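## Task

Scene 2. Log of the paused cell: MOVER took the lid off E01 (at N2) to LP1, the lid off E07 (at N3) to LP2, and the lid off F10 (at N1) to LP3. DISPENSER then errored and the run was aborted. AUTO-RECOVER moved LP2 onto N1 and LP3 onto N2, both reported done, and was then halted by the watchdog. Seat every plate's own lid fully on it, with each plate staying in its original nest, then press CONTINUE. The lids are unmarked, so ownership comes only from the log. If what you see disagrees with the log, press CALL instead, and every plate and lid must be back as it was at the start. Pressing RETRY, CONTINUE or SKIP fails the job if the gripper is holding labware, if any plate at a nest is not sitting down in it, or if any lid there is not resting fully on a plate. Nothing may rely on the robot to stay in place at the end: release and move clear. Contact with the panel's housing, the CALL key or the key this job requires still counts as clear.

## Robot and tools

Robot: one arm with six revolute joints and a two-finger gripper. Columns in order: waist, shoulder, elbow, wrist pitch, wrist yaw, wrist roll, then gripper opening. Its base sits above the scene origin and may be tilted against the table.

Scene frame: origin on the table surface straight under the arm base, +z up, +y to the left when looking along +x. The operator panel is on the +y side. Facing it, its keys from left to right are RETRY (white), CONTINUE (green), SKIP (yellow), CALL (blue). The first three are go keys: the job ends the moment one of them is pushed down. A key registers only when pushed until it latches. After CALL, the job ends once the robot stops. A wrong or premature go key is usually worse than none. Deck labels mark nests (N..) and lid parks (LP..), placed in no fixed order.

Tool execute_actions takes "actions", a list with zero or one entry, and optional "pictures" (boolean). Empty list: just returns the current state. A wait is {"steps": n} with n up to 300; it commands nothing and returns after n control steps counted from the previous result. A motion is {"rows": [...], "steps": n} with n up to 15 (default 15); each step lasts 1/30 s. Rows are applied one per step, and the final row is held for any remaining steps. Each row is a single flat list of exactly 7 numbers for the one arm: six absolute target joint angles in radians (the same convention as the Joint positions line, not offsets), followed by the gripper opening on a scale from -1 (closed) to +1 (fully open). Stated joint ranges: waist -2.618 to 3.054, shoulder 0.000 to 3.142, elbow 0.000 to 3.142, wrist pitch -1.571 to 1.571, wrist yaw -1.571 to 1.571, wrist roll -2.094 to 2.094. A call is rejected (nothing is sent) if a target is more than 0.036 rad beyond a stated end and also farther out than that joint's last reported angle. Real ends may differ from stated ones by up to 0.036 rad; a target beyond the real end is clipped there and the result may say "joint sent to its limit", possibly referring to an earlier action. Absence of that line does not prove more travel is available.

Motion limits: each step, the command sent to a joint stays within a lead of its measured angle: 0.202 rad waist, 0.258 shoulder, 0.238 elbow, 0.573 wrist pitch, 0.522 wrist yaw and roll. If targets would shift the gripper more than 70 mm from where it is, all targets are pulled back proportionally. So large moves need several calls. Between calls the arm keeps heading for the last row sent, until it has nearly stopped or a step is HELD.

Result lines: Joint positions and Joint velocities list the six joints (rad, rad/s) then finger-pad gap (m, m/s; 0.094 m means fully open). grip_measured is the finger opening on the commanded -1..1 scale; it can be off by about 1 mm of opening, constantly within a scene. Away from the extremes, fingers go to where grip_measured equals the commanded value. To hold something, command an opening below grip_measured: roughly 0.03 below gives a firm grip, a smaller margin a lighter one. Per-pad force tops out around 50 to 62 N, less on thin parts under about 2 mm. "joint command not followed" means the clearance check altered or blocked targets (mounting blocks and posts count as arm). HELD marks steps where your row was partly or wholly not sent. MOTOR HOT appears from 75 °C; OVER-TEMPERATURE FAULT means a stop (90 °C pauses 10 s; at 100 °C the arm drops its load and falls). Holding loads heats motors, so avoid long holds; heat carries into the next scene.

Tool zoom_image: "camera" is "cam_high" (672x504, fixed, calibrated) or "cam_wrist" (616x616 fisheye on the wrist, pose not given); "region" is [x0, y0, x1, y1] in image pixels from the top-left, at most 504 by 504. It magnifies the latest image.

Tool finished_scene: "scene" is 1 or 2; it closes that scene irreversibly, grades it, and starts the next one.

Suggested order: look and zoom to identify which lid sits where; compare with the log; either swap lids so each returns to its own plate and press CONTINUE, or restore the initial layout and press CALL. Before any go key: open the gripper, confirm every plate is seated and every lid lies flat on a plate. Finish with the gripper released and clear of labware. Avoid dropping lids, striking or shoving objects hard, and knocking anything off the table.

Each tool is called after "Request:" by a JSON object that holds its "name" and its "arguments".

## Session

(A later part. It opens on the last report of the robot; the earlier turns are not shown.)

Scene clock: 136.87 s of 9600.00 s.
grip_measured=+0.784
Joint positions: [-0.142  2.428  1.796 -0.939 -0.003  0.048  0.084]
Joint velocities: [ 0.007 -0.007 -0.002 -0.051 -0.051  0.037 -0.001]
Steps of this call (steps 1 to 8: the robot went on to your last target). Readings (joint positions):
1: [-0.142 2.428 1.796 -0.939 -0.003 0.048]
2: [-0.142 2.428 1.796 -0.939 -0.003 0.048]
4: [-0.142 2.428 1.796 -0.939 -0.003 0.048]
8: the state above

Request:
{"name": "execute_actions", "arguments": {"actions": [{"rows": [[-0.148,2.383,1.822,-0.965,0,0.054,0.75],[-0.148,2.381,1.825,-0.972,0,0.054,0.75],[-0.148,2.379,1.828,-0.979,0,0.054,0.75],[-0.148,2.377,1.831,-0.986,0,0.054,0.75],[-0.148,2.375,1.834,-0.992,0,0.054,0.75],[-0.148,2.373,1.837,-0.998,0,0.054,0.75],[-0.148,2.371,1.840,-1.003,0,0.054,0.75],[-0.148,2.369,1.843,-1.007,0,0.054,0.75],[-0.148,2.368,1.846,-1.009,0,0.054,0.75]], "steps": 13}], "pictures": false}}

Request:
{"name": "execute_actions", "arguments": {"actions": [{"rows": [[-0.151,2.368,1.848,-1.010,0,0.039,0.75],[-0.160,2.385,1.853,-1.013,0,0.029,0.75],[-0.175,2.398,1.862,-1.017,0,0.013,0.75],[-0.194,2.432,1.873,-1.023,0,-0.008,0.75],[-0.218,2.420,1.887,-1.031,0,-0.033,0.75],[-0.245,2.426,1.903,-1.039,0,-0.062,0.75],[-0.273,2.433,1.920,-1.048,0,-0.093,0.75],[-0.303,2.440,1.937,-1.056,0,-0.124,0.75],[-0.331,2.447,1.954,-1.065,0,-0.155,0.75],[-0.358,2.454,1.970,-1.074,0,-0.184,0.75],[-0.382,2.460,1.984,-1.081,0,-0.209,0.75],[-0.401,2.464,1.995,-1.087,0,-0.230,0.75],[-0.416,2.468,2.004,-1.091,0,-0.246,0.75],[-0.425,2.470,2.009,-1.094,0,-0.256,0.75],[-0.428,2.470,2.011,-1.095,0,-0.259,0.75]], "steps": 15}], "pictures": false}}

Request:
{"name": "execute_actions", "arguments": {"actions": [{"steps": 15}]}}

Request:
{"name": "zoom_image", "arguments": {"camera": "cam_wrist", "region": [190, 160, 430, 380]}}

Scene clock: 154.47 s of 9600.00 s.
grip_measured=+0.784
Joint positions: [-0.142  2.4    1.82  -0.987 -0.003  0.048  0.084]
Joint velocities: [ 0.012 -0.037  0.007  0.007 -0.095  0.022  0.001]
Steps of this call (steps 1 to 15: the robot went on to your last target; steps 16 to 90: nothing new was sent; then 14.17 s passed at rest; steps 91 to 103: all 13 steps of this action). Readings (joint positions):
91: [-0.142 2.427 1.796 -0.940 -0.003 0.048]
92: [-0.142 2.426 1.796 -0.942 -0.003 0.048]
94: [-0.142 2.422 1.796 -0.949 -0.003 0.048]
98: [-0.142 2.412 1.809 -0.972 -0.003 0.048]
103: the state above

Scene clock: 154.97 s of 9600.00 s.
grip_measured=+0.784
Joint positions: [-0.429  2.462  1.978 -1.051  0.    -0.184  0.084]
Joint velocities: [-0.637  0.022  0.144 -0.139  0.183 -0.476 -0.   ]
Steps of this call (steps 1 to 15: all 15 steps of this action). Readings (joint positions):
1: [-0.142 2.400 1.821 -0.989 -0.003 0.048]
2: [-0.143 2.400 1.823 -0.991 -0.003 0.046]
4: [-0.150 2.403 1.831 -1.000 -0.003 0.033]
8: [-0.215 2.426 1.881 -1.021 -0.008 -0.031]
15: the state above

Scene clock: 155.47 s of 9600.00 s.
grip_measured=+0.784
Joint positions: [-0.427  2.462  1.985 -1.081  0.006 -0.251  0.084]
Joint velocities: [-0.012 -0.007  0.002  0.007  0.007 -0.022  0.   ]
Steps of this call (steps 1 to 15: the robot went on to your last target). Readings (joint positions):
1: [-0.448 2.462 1.982 -1.055 0.004 -0.197]
2: [-0.459 2.462 1.984 -1.059 0.007 -0.207]
4: [-0.464 2.462 1.985 -1.066 0.010 -0.223]
8: [-0.442 2.462 1.985 -1.076 0.009 -0.241]
15: the state above

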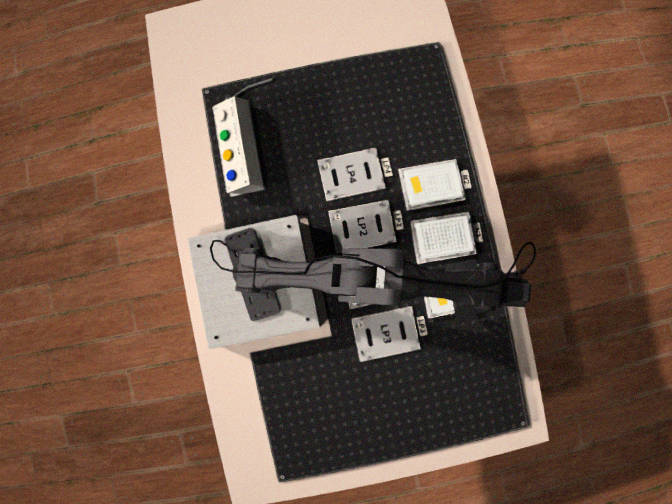

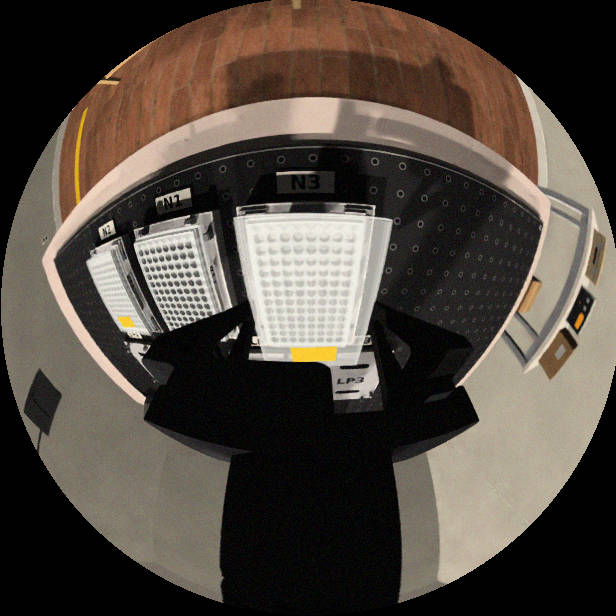

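Region (190, 160, 430, 380) of cam_wrist's 616x616 image, scaled by 2.100, with more detail than that image has; it fills the top 462 rows of this view, and the rest is white.

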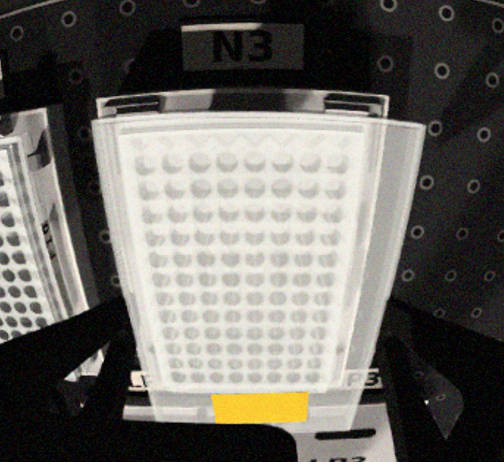

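Request:
{"name": "execute_actions", "arguments": {"actions": [{"rows": [[-0.418,2.495,1.975,-1.062,0,-0.245,0.75],[-0.412,2.478,1.970,-1.052,0,-0.238,0.75],[-0.408,2.482,1.966,-1.044,0,-0.233,0.75],[-0.408,2.486,1.962,-1.036,0,-0.233,0.75],[-0.408,2.490,1.959,-1.030,0,-0.233,0.75],[-0.408,2.493,1.958,-1.025,0,-0.233,0.75],[-0.408,2.494,1.958,-1.024,0,-0.233,0.75]], "steps": 15}], "pictures": false}}

Request:
{"name": "execute_actions", "arguments": {"actions": [{"steps": 10}]}}

Request:
{"name": "zoom_image", "arguments": {"camera": "cam_wrist", "region": [190, 160, 430, 380]}}

Request:
{"name": "zoom_image", "arguments": {"camera": "cam_wrist", "region": [70, 200, 240, 350]}}

Scene clock: 167.77 s of 9600.00 s.
grip_measured=+0.784
Joint positions: [-0.414  2.493  1.965 -1.048  0.007 -0.24   0.084]
Joint velocities: [ 0.002  0.017 -0.012 -0.037 -0.066 -0.066 -0.001]
Steps of this call (steps 1 to 15: the robot went on to your last target; steps 16 to 90: nothing new was sent; then 8.80 s passed at rest; steps 91 to 105: all 15 steps of this action). Readings (joint positions):
91: [-0.427 2.464 1.985 -1.082 0.006 -0.252]
92: [-0.426 2.465 1.985 -1.079 0.006 -0.251]
94: [-0.424 2.470 1.979 -1.070 0.006 -0.247]
98: [-0.416 2.485 1.968 -1.054 0.006 -0.242]
105: the state above

Scene clock: 168.10 s of 9600.00 s.
grip_measured=+0.784
Joint positions: [-0.414  2.493  1.965 -1.048  0.007 -0.239  0.084]
Joint velocities: [ 0.007  0.002  0.007 -0.022 -0.022 -0.051  0.001]
Steps of this call (steps 1 to 10: the robot went on to your last target). Readings (joint positions):
1: [-0.414 2.493 1.965 -1.048 0.007 -0.239]
2: [-0.414 2.493 1.965 -1.048 0.007 -0.239]
4: [-0.414 2.493 1.965 -1.048 0.007 -0.239]
8: [-0.414 2.493 1.965 -1.048 0.007 -0.239]
10: the state above

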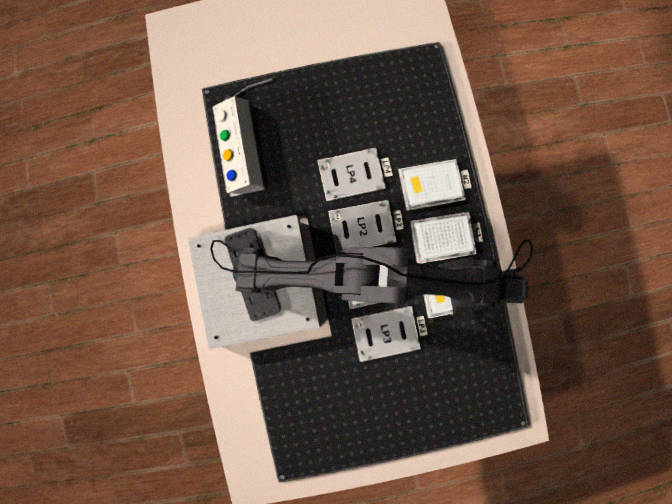

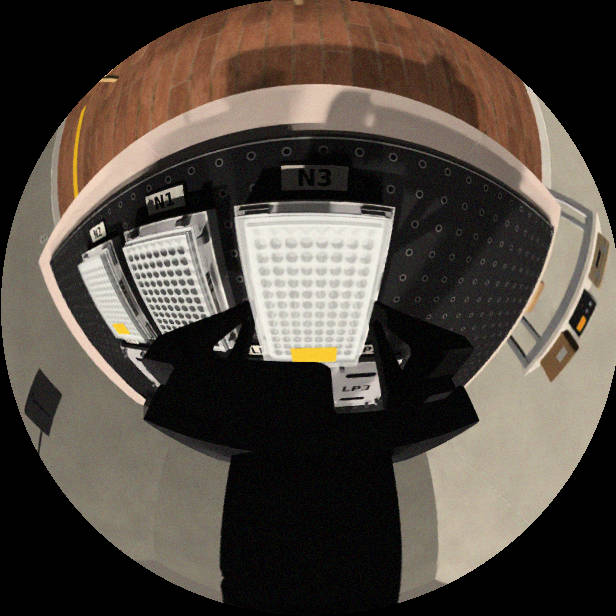

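Region (190, 160, 430, 380) of cam_wrist's 616x616 image, scaled by 2.100, with more detail than that image has; it fills the top 462 rows of this view, and the rest is white.

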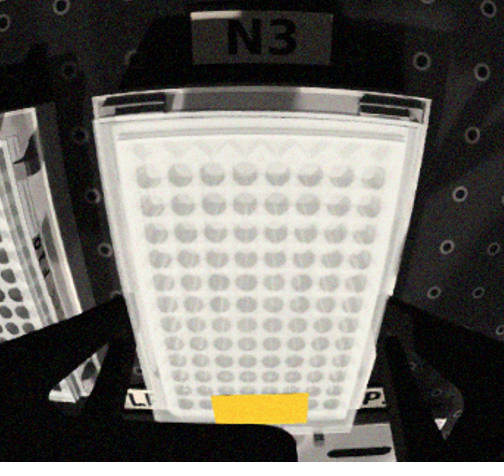

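Region (70, 200, 240, 350) of cam_wrist's 616x616 image, scaled by 2.965, with more detail than that image has; it fills the top 445 rows of this view, and the rest is white.

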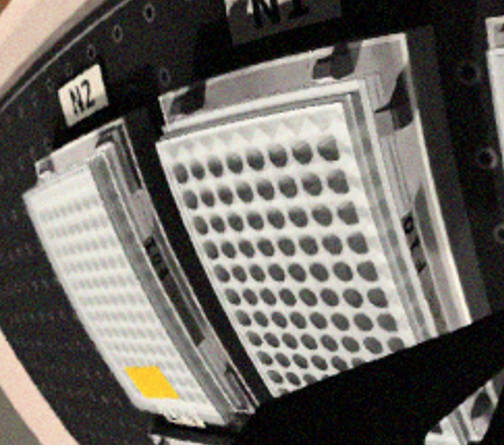

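Request:
{"name": "zoom_image", "arguments": {"camera": "cam_wrist", "region": [225, 190, 405, 260]}}

Request:
{"name": "zoom_image", "arguments": {"camera": "cam_wrist", "region": [240, 310, 380, 375]}}

Request:
{"name": "zoom_image", "arguments": {"camera": "cam_wrist", "region": [105, 265, 145, 310]}}

Region (225, 190, 405, 260) of cam_wrist's 616x616 image, scaled by 2.800, with more detail than that image has.

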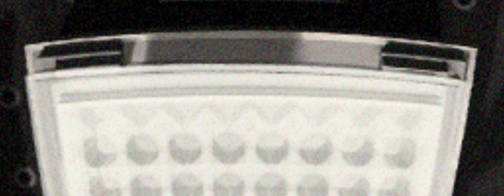

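Region (240, 310, 380, 375) of cam_wrist's 616x616 image, scaled by 3.600, with more detail than that image has; it fills the top 234 rows of this view, and the rest is white.

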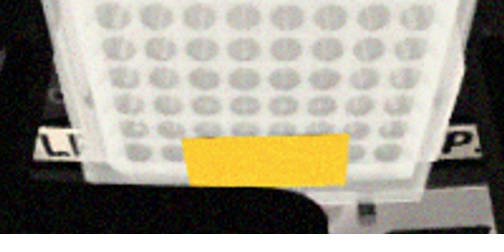

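Region (105, 265, 145, 310) of cam_wrist's 616x616 image, scaled by 11.200, with more detail than that image has.

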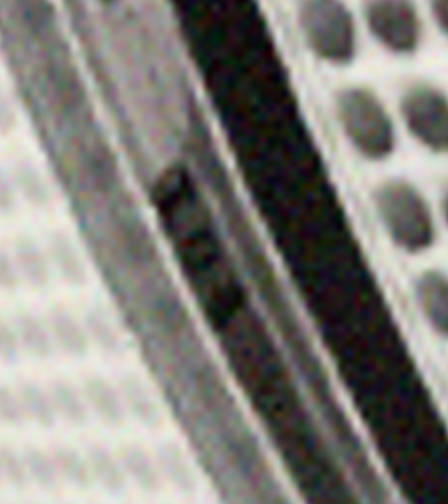

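Request:
{"name": "execute_actions", "arguments": {"actions": [{"rows": [[-0.408,2.494,1.954,-1.022,0,-0.233,0.75],[-0.408,2.494,1.950,-1.018,0,-0.233,0.75],[-0.408,2.494,1.947,-1.014,0,-0.233,0.75],[-0.408,2.494,1.944,-1.011,0,-0.233,0.75],[-0.408,2.494,1.941,-1.008,0,-0.233,0.75],[-0.408,2.494,1.939,-1.006,0,-0.233,0.75]], "steps": 15}]}}

Request:
{"name": "zoom_image", "arguments": {"camera": "cam_wrist", "region": [190, 160, 430, 380]}}

Request:
{"name": "zoom_image", "arguments": {"camera": "cam_wrist", "region": [225, 190, 405, 260]}}

Scene clock: 184.60 s of 9600.00 s.
grip_measured=+0.784
Joint positions: [-0.414  2.493  1.958 -1.039  0.007 -0.237  0.084]
Joint velocities: [-0.012 -0.012  0.017 -0.007 -0.007 -0.022 -0.001]
Steps of this call (steps 1 to 15: the robot went on to your last target; steps 16 to 90: nothing new was sent; then 13.00 s passed at rest; steps 91 to 105: all 15 steps of this action). Readings (joint positions):
91: [-0.414 2.493 1.965 -1.048 0.007 -0.239]
92: [-0.414 2.493 1.965 -1.048 0.007 -0.239]
94: [-0.414 2.493 1.963 -1.046 0.007 -0.239]
98: [-0.414 2.493 1.958 -1.039 0.007 -0.237]
105: the state above

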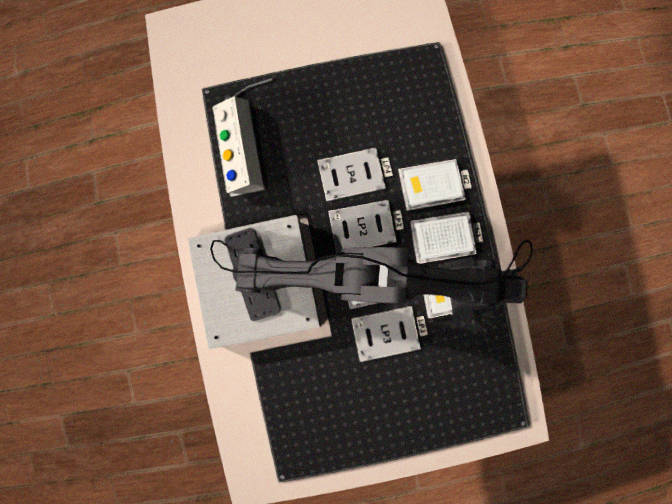

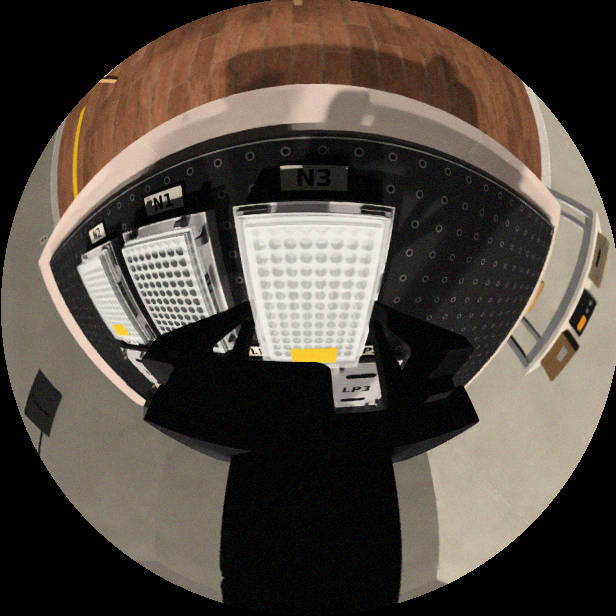

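Region (190, 160, 430, 380) of cam_wrist's 616x616 image, scaled by 2.100, with more detail than that image has; it fills the top 462 rows of this view, and the rest is white.

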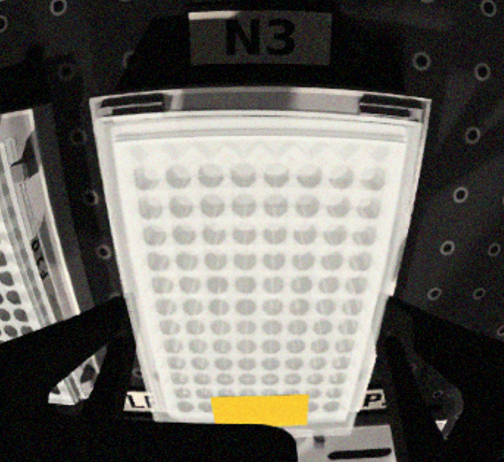

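Region (225, 190, 405, 260) of cam_wrist's 616x616 image, scaled by 2.800, with more detail than that image has.

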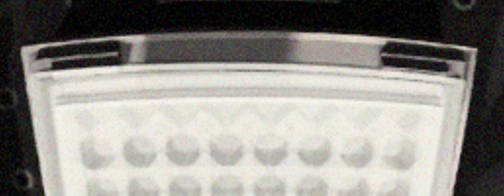

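Request:
{"name": "execute_actions", "arguments": {"actions": [{"rows": [[-0.408,2.445,1.950,-1.020,0,-0.233,0.75],[-0.408,2.442,1.950,-1.020,0,-0.233,0.75],[-0.408,2.440,1.946,-1.020,0,-0.233,0.75],[-0.408,2.438,1.942,-1.020,0,-0.233,0.75],[-0.408,2.438,1.938,-1.020,0,-0.233,0.75],[-0.408,2.438,1.934,-1.020,0,-0.233,0.75],[-0.408,2.438,1.930,-1.020,0,-0.233,0.75],[-0.408,2.438,1.927,-1.020,0,-0.233,0.75],[-0.408,2.438,1.925,-1.020,0,-0.233,0.75]], "steps": 15}], "pictures": false}}

Request:
{"name": "execute_actions", "arguments": {"actions": [{"steps": 8}]}}

Request:
{"name": "zoom_image", "arguments": {"camera": "cam_wrist", "region": [190, 160, 430, 380]}}

Request:
{"name": "zoom_image", "arguments": {"camera": "cam_wrist", "region": [225, 190, 405, 260]}}

Scene clock: 201.67 s of 9600.00 s.
grip_measured=+0.784
Joint positions: [-0.414  2.467  1.931 -1.035  0.007 -0.237  0.084]
Joint velocities: [ 0.002 -0.002  0.002 -0.037 -0.007 -0.022 -0.001]
Steps of this call (steps 1 to 15: the robot went on to your last target; steps 16 to 90: nothing new was sent; then 13.57 s passed at rest; steps 91 to 105: all 15 steps of this action). Readings (joint positions):
91: [-0.414 2.491 1.958 -1.039 0.007 -0.237]
92: [-0.414 2.488 1.958 -1.039 0.007 -0.237]
94: [-0.414 2.481 1.958 -1.038 0.007 -0.237]
98: [-0.414 2.468 1.946 -1.035 0.007 -0.237]
105: the state above

Scene clock: 201.93 s of 9600.00 s.
grip_measured=+0.784
Joint positions: [-0.414  2.467  1.931 -1.035  0.007 -0.237  0.084]
Joint velocities: [-0.012 -0.012  0.007  0.066 -0.022 -0.022  0.   ]
Steps of this call (steps 1 to 8: the robot went on to your last target). Readings (joint positions):
1: [-0.414 2.467 1.931 -1.035 0.007 -0.237]
2: [-0.414 2.467 1.931 -1.035 0.007 -0.237]
4: [-0.414 2.467 1.931 -1.035 0.007 -0.237]
8: the state above

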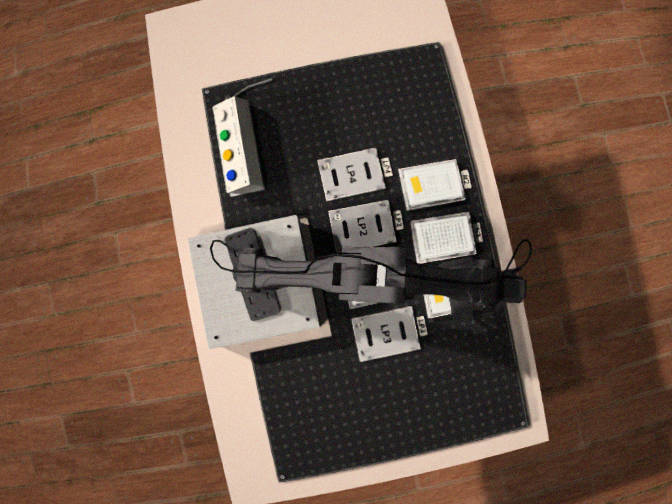

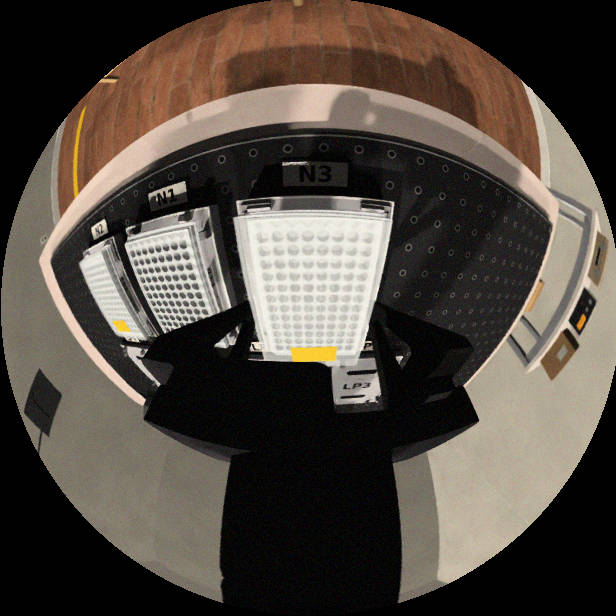

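Region (190, 160, 430, 380) of cam_wrist's 616x616 image, scaled by 2.100, with more detail than that image has; it fills the top 462 rows of this view, and the rest is white.

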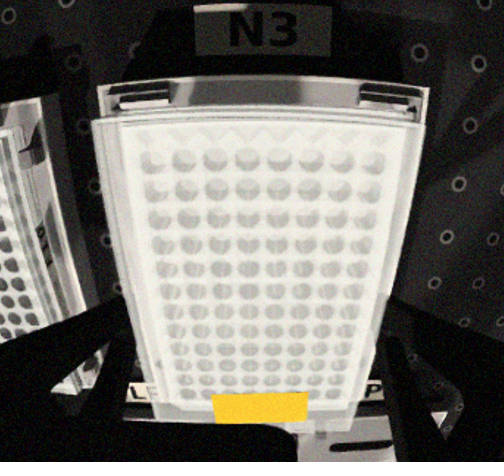

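Region (225, 190, 405, 260) of cam_wrist's 616x616 image, scaled by 2.800, with more detail than that image has.

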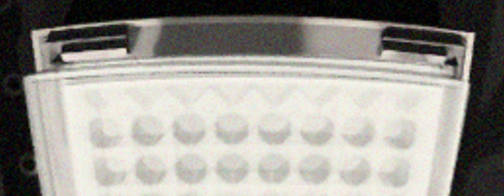

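Request:
{"name": "execute_actions", "arguments": {"actions": [{"rows": [[-0.430,2.467,1.925,-1.020,0,-0.235,0.75],[-0.430,2.467,1.925,-1.018,0,-0.235,0.75],[-0.420,2.499,1.922,-1.014,0,-0.235,0.75],[-0.420,2.476,1.920,-1.010,0,-0.235,0.75],[-0.420,2.478,1.918,-1.006,0,-0.235,0.75],[-0.420,2.480,1.916,-1.002,0,-0.235,0.75],[-0.420,2.482,1.914,-0.998,0,-0.235,0.75],[-0.420,2.484,1.912,-0.994,0,-0.235,0.75],[-0.420,2.485,1.910,-0.990,0,-0.235,0.75],[-0.420,2.486,1.908,-0.986,0,-0.235,0.75],[-0.420,2.487,1.907,-0.982,0,-0.235,0.75],[-0.420,2.488,1.906,-0.979,0,-0.235,0.75]], "steps": 15}], "pictures": false}}

Request:
{"name": "execute_actions", "arguments": {"actions": [{"steps": 10}]}}

Request:
{"name": "zoom_image", "arguments": {"camera": "cam_wrist", "region": [190, 160, 430, 380]}}

Request:
{"name": "zoom_image", "arguments": {"camera": "cam_wrist", "region": [225, 190, 405, 260]}}

Scene clock: 211.17 s of 9600.00 s.
grip_measured=+0.784
Joint positions: [-0.416  2.474  1.915 -1.007  0.011 -0.237  0.084]
Joint velocities: [-0.017 -0.007 -0.022  0.066 -0.066  0.022 -0.   ]
Steps of this call (steps 1 to 15: the robot went on to your last target; steps 16 to 90: nothing new was sent; then 5.73 s passed at rest; steps 91 to 105: all 15 steps of this action). Readings (joint positions):
91: [-0.415 2.467 1.931 -1.035 0.007 -0.237]
92: [-0.415 2.467 1.931 -1.035 0.007 -0.237]
94: [-0.416 2.470 1.931 -1.032 0.007 -0.237]
98: [-0.416 2.474 1.927 -1.023 0.007 -0.237]
105: the state above

Scene clock: 211.50 s of 9600.00 s.
grip_measured=+0.784
Joint positions: [-0.416  2.474  1.915 -1.007  0.011 -0.237  0.084]
Joint velocities: [-0.007 -0.002  0.007 -0.007 -0.037 -0.037 -0.001]
Steps of this call (steps 1 to 10: the robot went on to your last target). Readings (joint positions):
1: [-0.416 2.474 1.915 -1.007 0.011 -0.237]
2: [-0.416 2.474 1.915 -1.007 0.011 -0.237]
4: [-0.416 2.474 1.915 -1.007 0.011 -0.237]
8: [-0.416 2.474 1.915 -1.007 0.011 -0.237]
10: the state above

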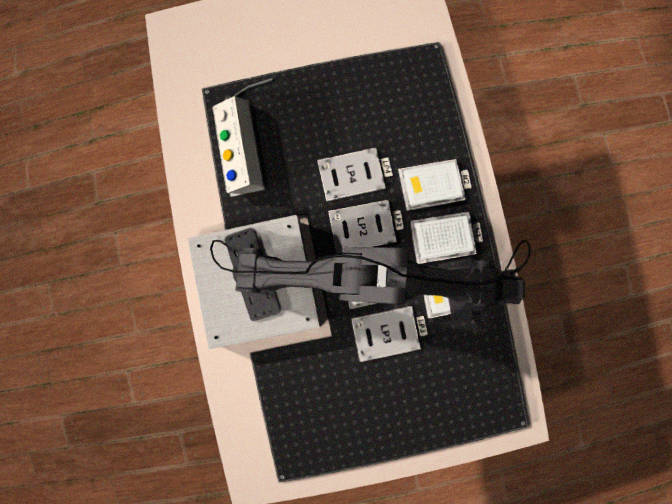

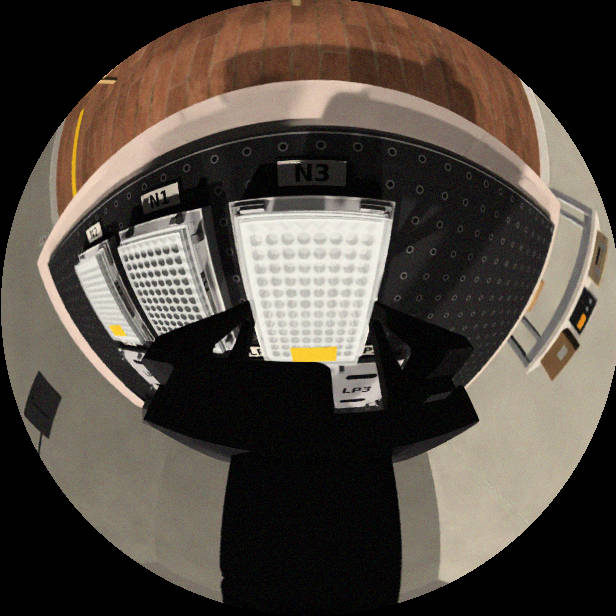

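Region (190, 160, 430, 380) of cam_wrist's 616x616 image, scaled by 2.100, with more detail than that image has; it fills the top 462 rows of this view, and the rest is white.

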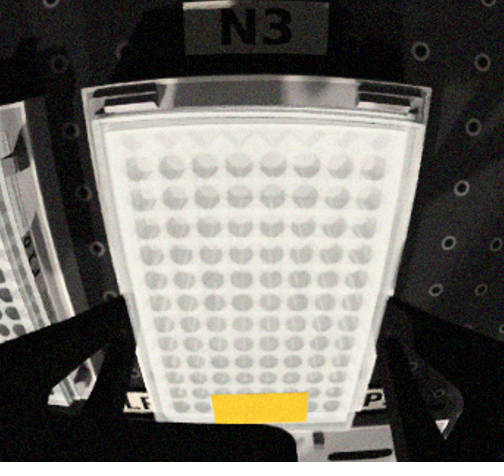

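Region (225, 190, 405, 260) of cam_wrist's 616x616 image, scaled by 2.800, with more detail than that image has.

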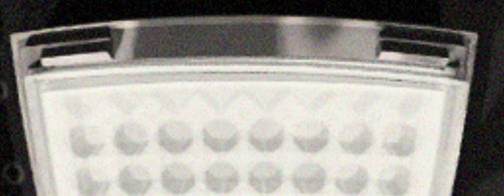

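Request:
{"name": "execute_actions", "arguments": {"actions": [{"rows": [[-0.418,2.505,1.906,-0.979,0,-0.235,0.75],[-0.418,2.492,1.906,-0.979,0,-0.235,0.75],[-0.418,2.492,1.906,-0.977,0,-0.235,0.75]], "steps": 15}]}}

Request:
{"name": "zoom_image", "arguments": {"camera": "cam_wrist", "region": [190, 160, 430, 380]}}

Request:
{"name": "zoom_image", "arguments": {"camera": "cam_wrist", "region": [225, 190, 405, 260]}}

Scene clock: 215.60 s of 9600.00 s.
grip_measured=+0.784
Joint positions: [-0.416  2.476  1.915 -1.006  0.011 -0.237  0.084]
Joint velocities: [-0.017 -0.007 -0.002  0.037 -0.037 -0.007  0.001]
Steps of this call (steps 1 to 15: the robot went on to your last target; steps 16 to 90: nothing new was sent; then 0.60 s passed at rest; steps 91 to 105: all 15 steps of this action). Readings (joint positions):
91: [-0.416 2.476 1.915 -1.007 0.011 -0.237]
92: [-0.416 2.476 1.915 -1.006 0.011 -0.237]
94: [-0.416 2.476 1.915 -1.006 0.011 -0.237]
98: [-0.416 2.476 1.915 -1.006 0.011 -0.237]
105: the state above

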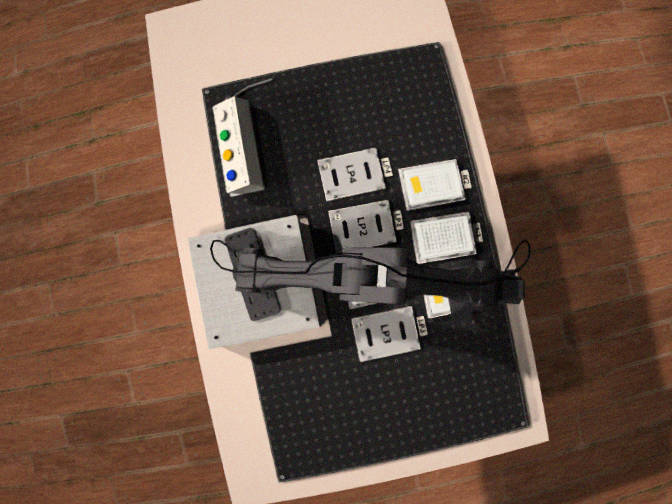

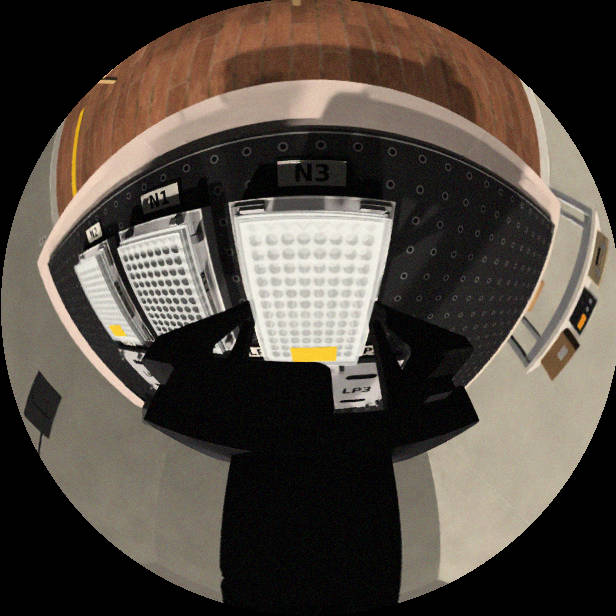

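Region (190, 160, 430, 380) of cam_wrist's 616x616 image, scaled by 2.100, with more detail than that image has; it fills the top 462 rows of this view, and the rest is white.

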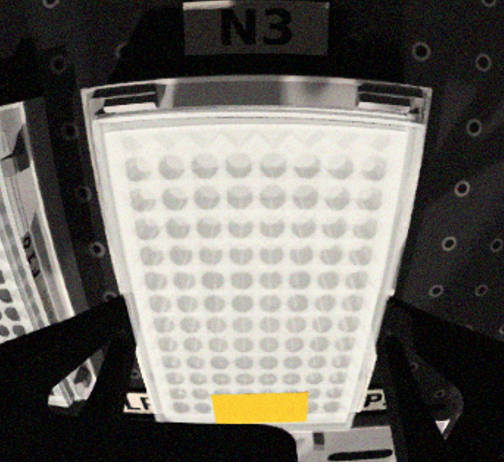

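Region (225, 190, 405, 260) of cam_wrist's 616x616 image, scaled by 2.800, with more detail than that image has.

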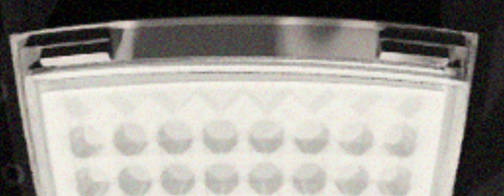

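Request:
{"name": "execute_actions", "arguments": {"actions": [{"rows": [[-0.418,2.478,1.912,-0.990,0,-0.235,0.78],[-0.418,2.478,1.912,-0.990,0,-0.235,0.80],[-0.418,2.478,1.912,-0.990,0,-0.235,0.82],[-0.418,2.478,1.912,-0.990,0,-0.235,0.84],[-0.418,2.478,1.912,-0.990,0,-0.235,0.86],[-0.418,2.478,1.912,-0.990,0,-0.235,0.88],[-0.418,2.478,1.912,-0.990,0,-0.235,0.90],[-0.418,2.478,1.912,-0.990,0,-0.235,0.925],[-0.418,2.478,1.912,-0.990,0,-0.235,0.95],[-0.418,2.478,1.912,-0.990,0,-0.235,0.975],[-0.418,2.478,1.912,-0.990,0,-0.235,1.0]], "steps": 15}]}}

Request:
{"name": "zoom_image", "arguments": {"camera": "cam_wrist", "region": [190, 160, 430, 380]}}

Request:
{"name": "zoom_image", "arguments": {"camera": "cam_wrist", "region": [225, 190, 405, 260]}}

Scene clock: 222.20 s of 9600.00 s.
grip_measured=+1.000
Joint positions: [-0.416  2.476  1.915 -1.005  0.009 -0.237  0.094]
Joint velocities: [-0.002  0.002 -0.007 -0.051  0.037  0.022  0.   ]
Steps of this call (steps 1 to 15: the robot went on to your last target; steps 16 to 90: nothing new was sent; then 3.10 s passed at rest; steps 91 to 105: all 15 steps of this action). Readings (joint positions):
91: [-0.416 2.476 1.915 -1.006 0.011 -0.237]
92: [-0.416 2.476 1.915 -1.006 0.011 -0.237]
94: [-0.416 2.476 1.915 -1.006 0.011 -0.237]
98: [-0.416 2.476 1.915 -1.005 0.010 -0.237]
105: the state above

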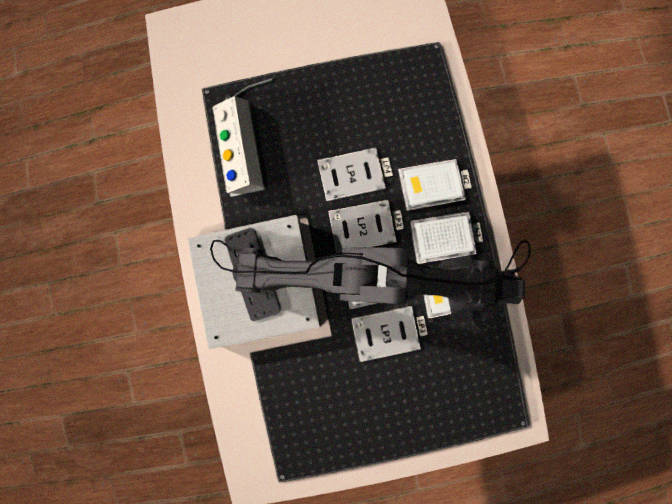

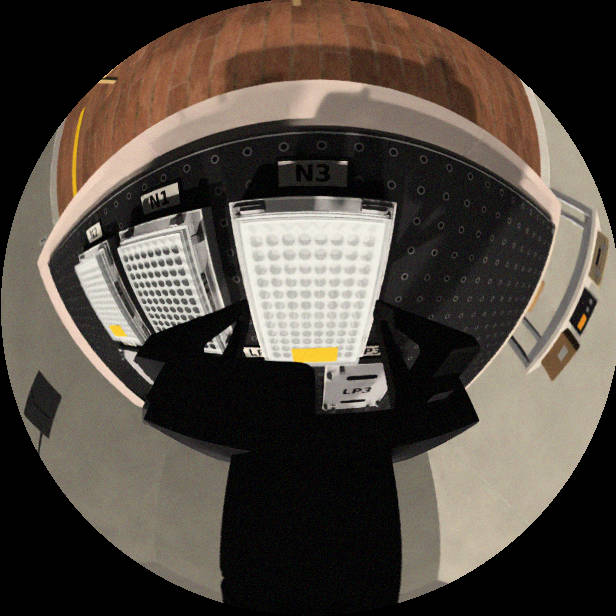

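Region (190, 160, 430, 380) of cam_wrist's 616x616 image, scaled by 2.100, with more detail than that image has; it fills the top 462 rows of this view, and the rest is white.

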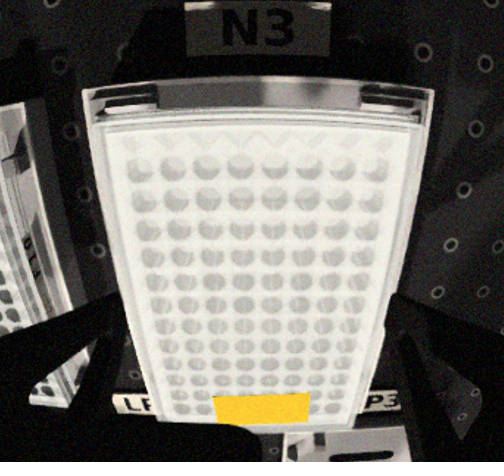

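Region (225, 190, 405, 260) of cam_wrist's 616x616 image, scaled by 2.800, with more detail than that image has.

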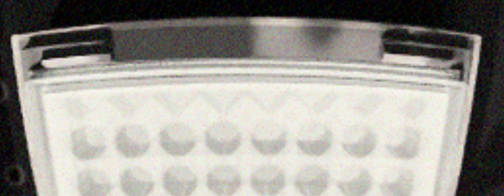

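Request:
{"name": "execute_actions", "arguments": {"actions": [{"rows": [[-0.410,2.478,1.945,-1.030,0,-0.231,1],[-0.410,2.478,1.955,-1.045,0,-0.231,1],[-0.410,2.478,1.967,-1.060,0,-0.231,1],[-0.410,2.478,1.980,-1.075,0,-0.231,1],[-0.4085,2.478,1.993,-1.088,0,-0.2296,1],[-0.404,2.478,2.005,-1.098,0,-0.2253,1],[-0.3965,2.478,2.016,-1.106,0,-0.2182,1],[-0.386,2.478,2.024,-1.112,0,-0.2085,1],[-0.373,2.478,2.024,-1.112,0,-0.196,1],[-0.357,2.478,2.024,-1.112,0,-0.181,1],[-0.339,2.478,2.024,-1.112,0,-0.164,1],[-0.3185,2.478,2.024,-1.112,0,-0.145,1],[-0.296,2.478,2.024,-1.112,0,-0.1236,1],[-0.272,2.478,2.024,-1.112,0,-0.101,1],[-0.246,2.478,2.024,-1.112,0,-0.0765,1]], "steps": 15}], "pictures": false}}

Request:
{"name": "execute_actions", "arguments": {"actions": [{"rows": [[-0.219,2.478,2.024,-1.112,0,-0.051,1],[-0.191,2.478,2.024,-1.112,0,-0.0247,1],[-0.1624,2.478,2.024,-1.112,0,0.0023,1],[-0.1335,2.478,2.024,-1.112,0,0.0295,1],[-0.1046,2.478,2.024,-1.112,0,0.0567,1],[-0.076,2.478,2.024,-1.112,0,0.0837,1],[-0.048,2.478,2.024,-1.112,0,0.110,1],[-0.021,2.478,2.024,-1.112,0,0.1355,1],[0.0048,2.478,2.024,-1.112,0,0.160,1],[0.029,2.478,2.024,-1.112,0,0.1826,1],[0.0515,2.478,2.024,-1.112,0,0.2038,1],[0.072,2.478,2.024,-1.112,0,0.2231,1],[0.090,2.478,2.024,-1.112,0,0.2402,1],[0.106,2.478,2.024,-1.112,0,0.2551,1],[0.119,2.478,2.024,-1.112,0,0.2675,1]], "steps": 15}], "pictures": false}}

Request:
{"name": "execute_actions", "arguments": {"actions": [{"rows": [[0.1295,2.478,2.024,-1.112,0,0.2772,1],[0.137,2.478,2.024,-1.112,0,0.2843,1],[0.1415,2.478,2.024,-1.112,0,0.2886,1],[0.143,2.478,2.024,-1.112,0,0.290,1]], "steps": 15}], "pictures": false}}

Request:
{"name": "execute_actions", "arguments": {"actions": [{"steps": 6}]}}

Request:
{"name": "zoom_image", "arguments": {"camera": "cam_wrist", "region": [190, 160, 430, 380]}}

Scene clock: 235.90 s of 9600.00 s.
grip_measured=+1.000
Joint positions: [-0.318  2.479  2.002 -1.087  0.01  -0.153  0.094]
Joint velocities: [ 0.696  0.002  0.007 -0.081  0.066  0.549  0.   ]
Steps of this call (steps 1 to 15: the robot went on to your last target; steps 16 to 90: nothing new was sent; then 10.20 s passed at rest; steps 91 to 105: all 15 steps of this action). Readings (joint positions):
91: [-0.416 2.476 1.915 -1.006 0.009 -0.237]
92: [-0.416 2.476 1.917 -1.010 0.009 -0.237]
94: [-0.416 2.478 1.930 -1.029 0.009 -0.237]
98: [-0.413 2.479 1.978 -1.067 0.009 -0.230]
105: the state above

Scene clock: 236.40 s of 9600.00 s.
grip_measured=+1.000
Joint positions: [ 0.102  2.479  2.002 -1.094  0.001  0.182  0.094]
Joint velocities: [ 0.481 -0.007 -0.002 -0.037  0.007  0.491  0.   ]
Steps of this call (steps 1 to 15: all 15 steps of this action). Readings (joint positions):
1: [-0.291 2.479 2.002 -1.089 0.010 -0.135]
2: [-0.262 2.479 2.002 -1.089 0.010 -0.115]
4: [-0.199 2.479 2.002 -1.090 0.009 -0.071]
8: [-0.070 2.479 2.002 -1.091 0.007 0.025]
15: the state above

Scene clock: 236.90 s of 9600.00 s.
grip_measured=+1.000
Joint positions: [ 0.15   2.479  2.002 -1.099 -0.003  0.28   0.094]
Joint velocities: [-0.007  0.002  0.012 -0.037 -0.051 -0.007  0.   ]
Steps of this call (steps 1 to 15: all 15 steps of this action). Readings (joint positions):
1: [0.118 2.479 2.002 -1.094 0.000 0.200]
2: [0.131 2.479 2.002 -1.095 -0.001 0.215]
4: [0.148 2.479 2.002 -1.096 -0.002 0.239]
8: [0.152 2.479 2.002 -1.098 -0.003 0.265]
15: the state above

Scene clock: 237.10 s of 9600.00 s.
grip_measured=+1.000
Joint positions: [ 0.15   2.479  2.002 -1.099 -0.003  0.283  0.094]
Joint velocities: [-0.002 -0.007 -0.002 -0.066  0.007 -0.066  0.   ]
Steps of this call (steps 1 to 6: the robot went on to your last target). Readings (joint positions):
1: [0.150 2.479 2.002 -1.099 -0.003 0.281]
2: [0.150 2.479 2.002 -1.099 -0.003 0.282]
4: [0.150 2.479 2.002 -1.099 -0.003 0.282]
6: the state above

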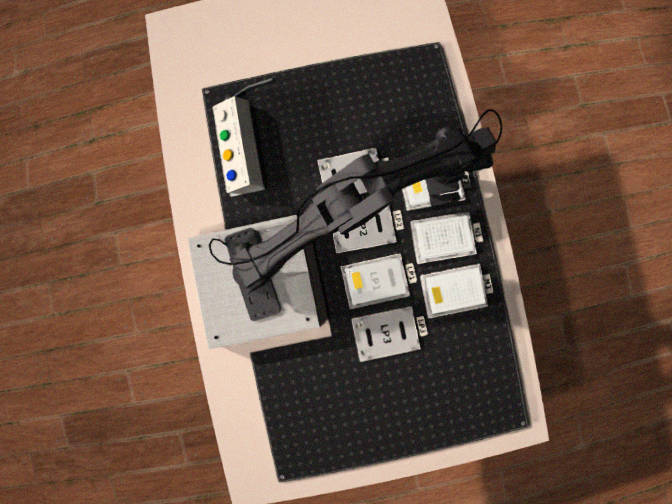

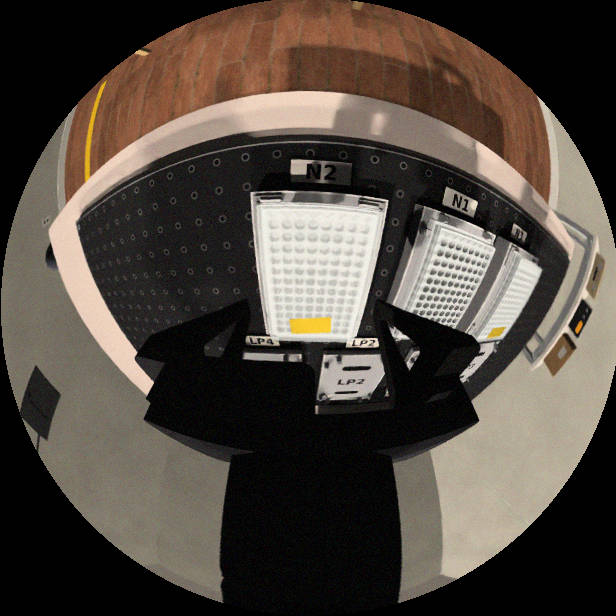

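Region (190, 160, 430, 380) of cam_wrist's 616x616 image, scaled by 2.100, with more detail than that image has; it fills the top 462 rows of this view, and the rest is white.

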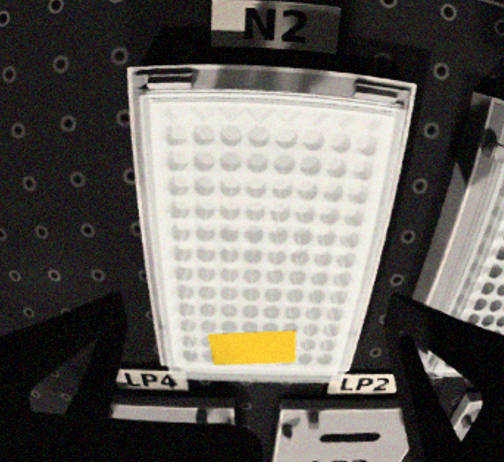

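Request:
{"name": "execute_actions", "arguments": {"actions": [{"rows": [[0.134,2.512,1.992,-1.075,0,0.295,1],[0.134,2.494,1.988,-1.065,0,0.305,1],[0.134,2.498,1.984,-1.055,0,0.313,1],[0.140,2.502,1.980,-1.045,0,0.318,1],[0.140,2.505,1.976,-1.036,0,0.321,1],[0.140,2.507,1.973,-1.029,0,0.321,1],[0.140,2.508,1.970,-1.024,0,0.321,1],[0.140,2.508,1.970,-1.021,0,0.321,1]], "steps": 15}], "pictures": false}}

Request:
{"name": "execute_actions", "arguments": {"actions": [{"steps": 8}]}}

Request:
{"name": "zoom_image", "arguments": {"camera": "cam_wrist", "region": [190, 160, 430, 380]}}

Scene clock: 246.13 s of 9600.00 s.
grip_measured=+1.000
Joint positions: [ 0.145  2.508  1.976 -1.045 -0.003  0.313  0.094]
Joint velocities: [-0.012 -0.002 -0.012  0.022 -0.007 -0.022  0.   ]
Steps of this call (steps 1 to 15: the robot went on to your last target; steps 16 to 90: nothing new was sent; then 5.53 s passed at rest; steps 91 to 105: all 15 steps of this action). Readings (joint positions):
91: [0.149 2.481 2.002 -1.099 -0.003 0.285]
92: [0.149 2.482 2.002 -1.095 -0.003 0.287]
94: [0.146 2.487 1.998 -1.085 -0.003 0.295]
98: [0.145 2.497 1.983 -1.060 -0.003 0.307]
105: the state above

Scene clock: 246.40 s of 9600.00 s.
grip_measured=+1.000
Joint positions: [ 0.145  2.508  1.976 -1.039 -0.003  0.314  0.094]
Joint velocities: [ 0.002 -0.007  0.002  0.051 -0.022 -0.007  0.   ]
Steps of this call (steps 1 to 8: the robot went on to your last target). Readings (joint positions):
1: [0.145 2.508 1.976 -1.043 -0.003 0.314]
2: [0.145 2.508 1.976 -1.042 -0.003 0.314]
4: [0.145 2.508 1.976 -1.041 -0.003 0.314]
8: the state above

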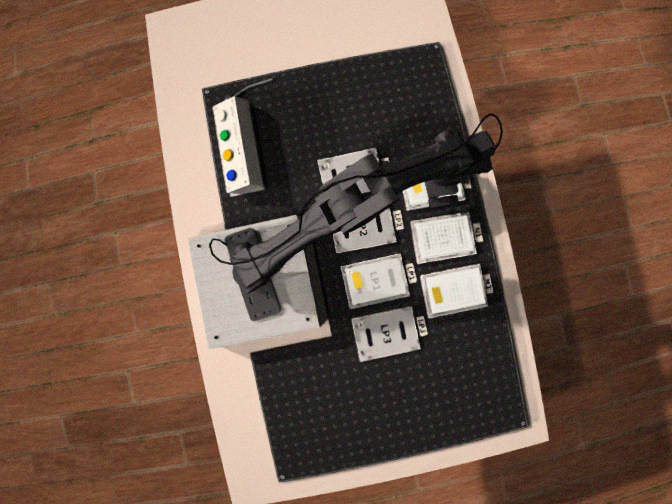

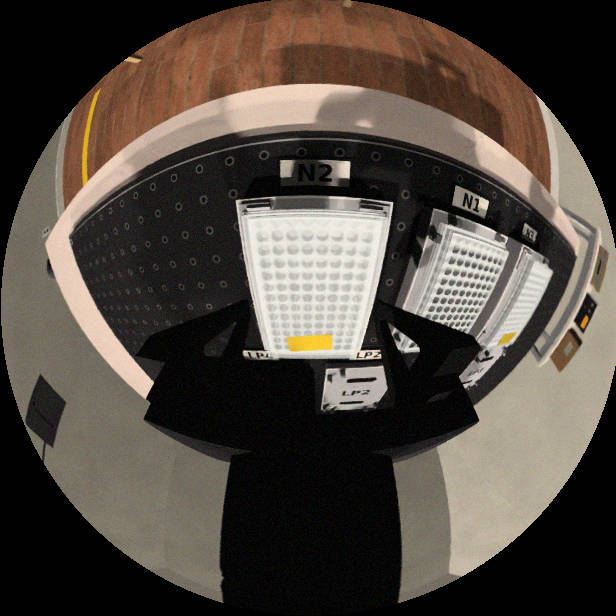

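Region (190, 160, 430, 380) of cam_wrist's 616x616 image, scaled by 2.100, with more detail than that image has; it fills the top 462 rows of this view, and the rest is white.

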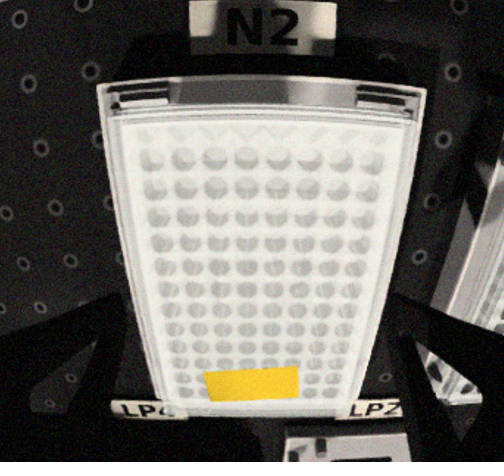

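Request:
{"name": "execute_actions", "arguments": {"actions": [{"rows": [[0.140,2.508,1.964,-1.016,0,0.321,1],[0.140,2.508,1.960,-1.011,0,0.321,1],[0.140,2.508,1.956,-1.006,0,0.321,1],[0.140,2.508,1.952,-1.001,0,0.321,1],[0.140,2.508,1.948,-0.997,0,0.321,1],[0.140,2.508,1.944,-0.993,0,0.321,1],[0.140,2.508,1.941,-0.990,0,0.321,1]], "steps": 15}], "pictures": false}}

Request:
{"name": "execute_actions", "arguments": {"actions": [{"steps": 8}]}}

Request:
{"name": "zoom_image", "arguments": {"camera": "cam_wrist", "region": [190, 160, 430, 380]}}

Request:
{"name": "zoom_image", "arguments": {"camera": "cam_wrist", "region": [225, 190, 405, 260]}}

Scene clock: 252.70 s of 9600.00 s.
grip_measured=+1.000
Joint positions: [ 0.145  2.508  1.948 -1.01  -0.003  0.315  0.094]
Joint velocities: [ 0.002 -0.012 -0.002  0.007  0.007  0.037  0.   ]
Steps of this call (steps 1 to 15: the robot went on to your last target; steps 16 to 90: nothing new was sent; then 2.80 s passed at rest; steps 91 to 105: all 15 steps of this action). Readings (joint positions):
91: [0.145 2.508 1.976 -1.038 -0.003 0.315]
92: [0.145 2.508 1.976 -1.037 -0.003 0.315]
94: [0.145 2.508 1.971 -1.030 -0.003 0.315]
98: [0.145 2.508 1.953 -1.017 -0.003 0.315]
105: the state above

Scene clock: 252.97 s of 9600.00 s.
grip_measured=+1.000
Joint positions: [ 0.145  2.508  1.948 -1.008 -0.003  0.315  0.094]
Joint velocities: [ 0.002 -0.002 -0.002  0.022 -0.022 -0.051  0.   ]
Steps of this call (steps 1 to 8: the robot went on to your last target). Readings (joint positions):
1: [0.145 2.508 1.948 -1.010 -0.003 0.315]
2: [0.145 2.508 1.948 -1.010 -0.003 0.315]
4: [0.145 2.508 1.948 -1.009 -0.003 0.315]
8: the state above

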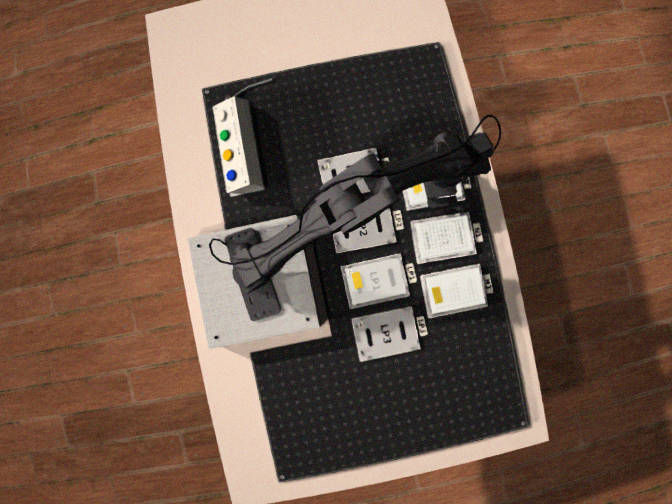

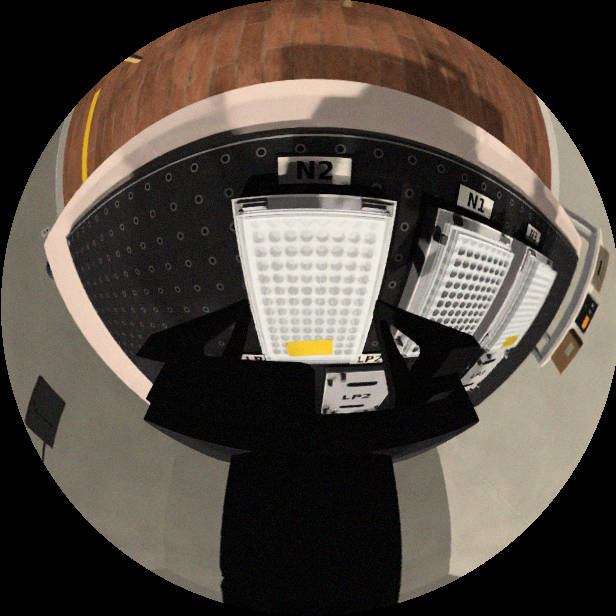

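Region (190, 160, 430, 380) of cam_wrist's 616x616 image, scaled by 2.100, with more detail than that image has; it fills the top 462 rows of this view, and the rest is white.

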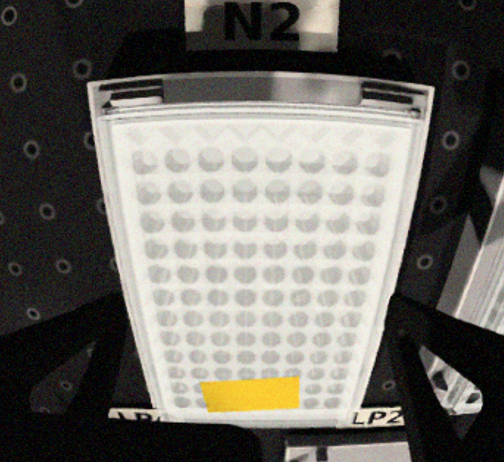

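Region (225, 190, 405, 260) of cam_wrist's 616x616 image, scaled by 2.800, with more detail than that image has.

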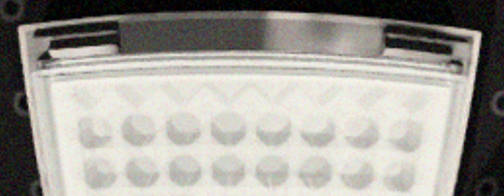

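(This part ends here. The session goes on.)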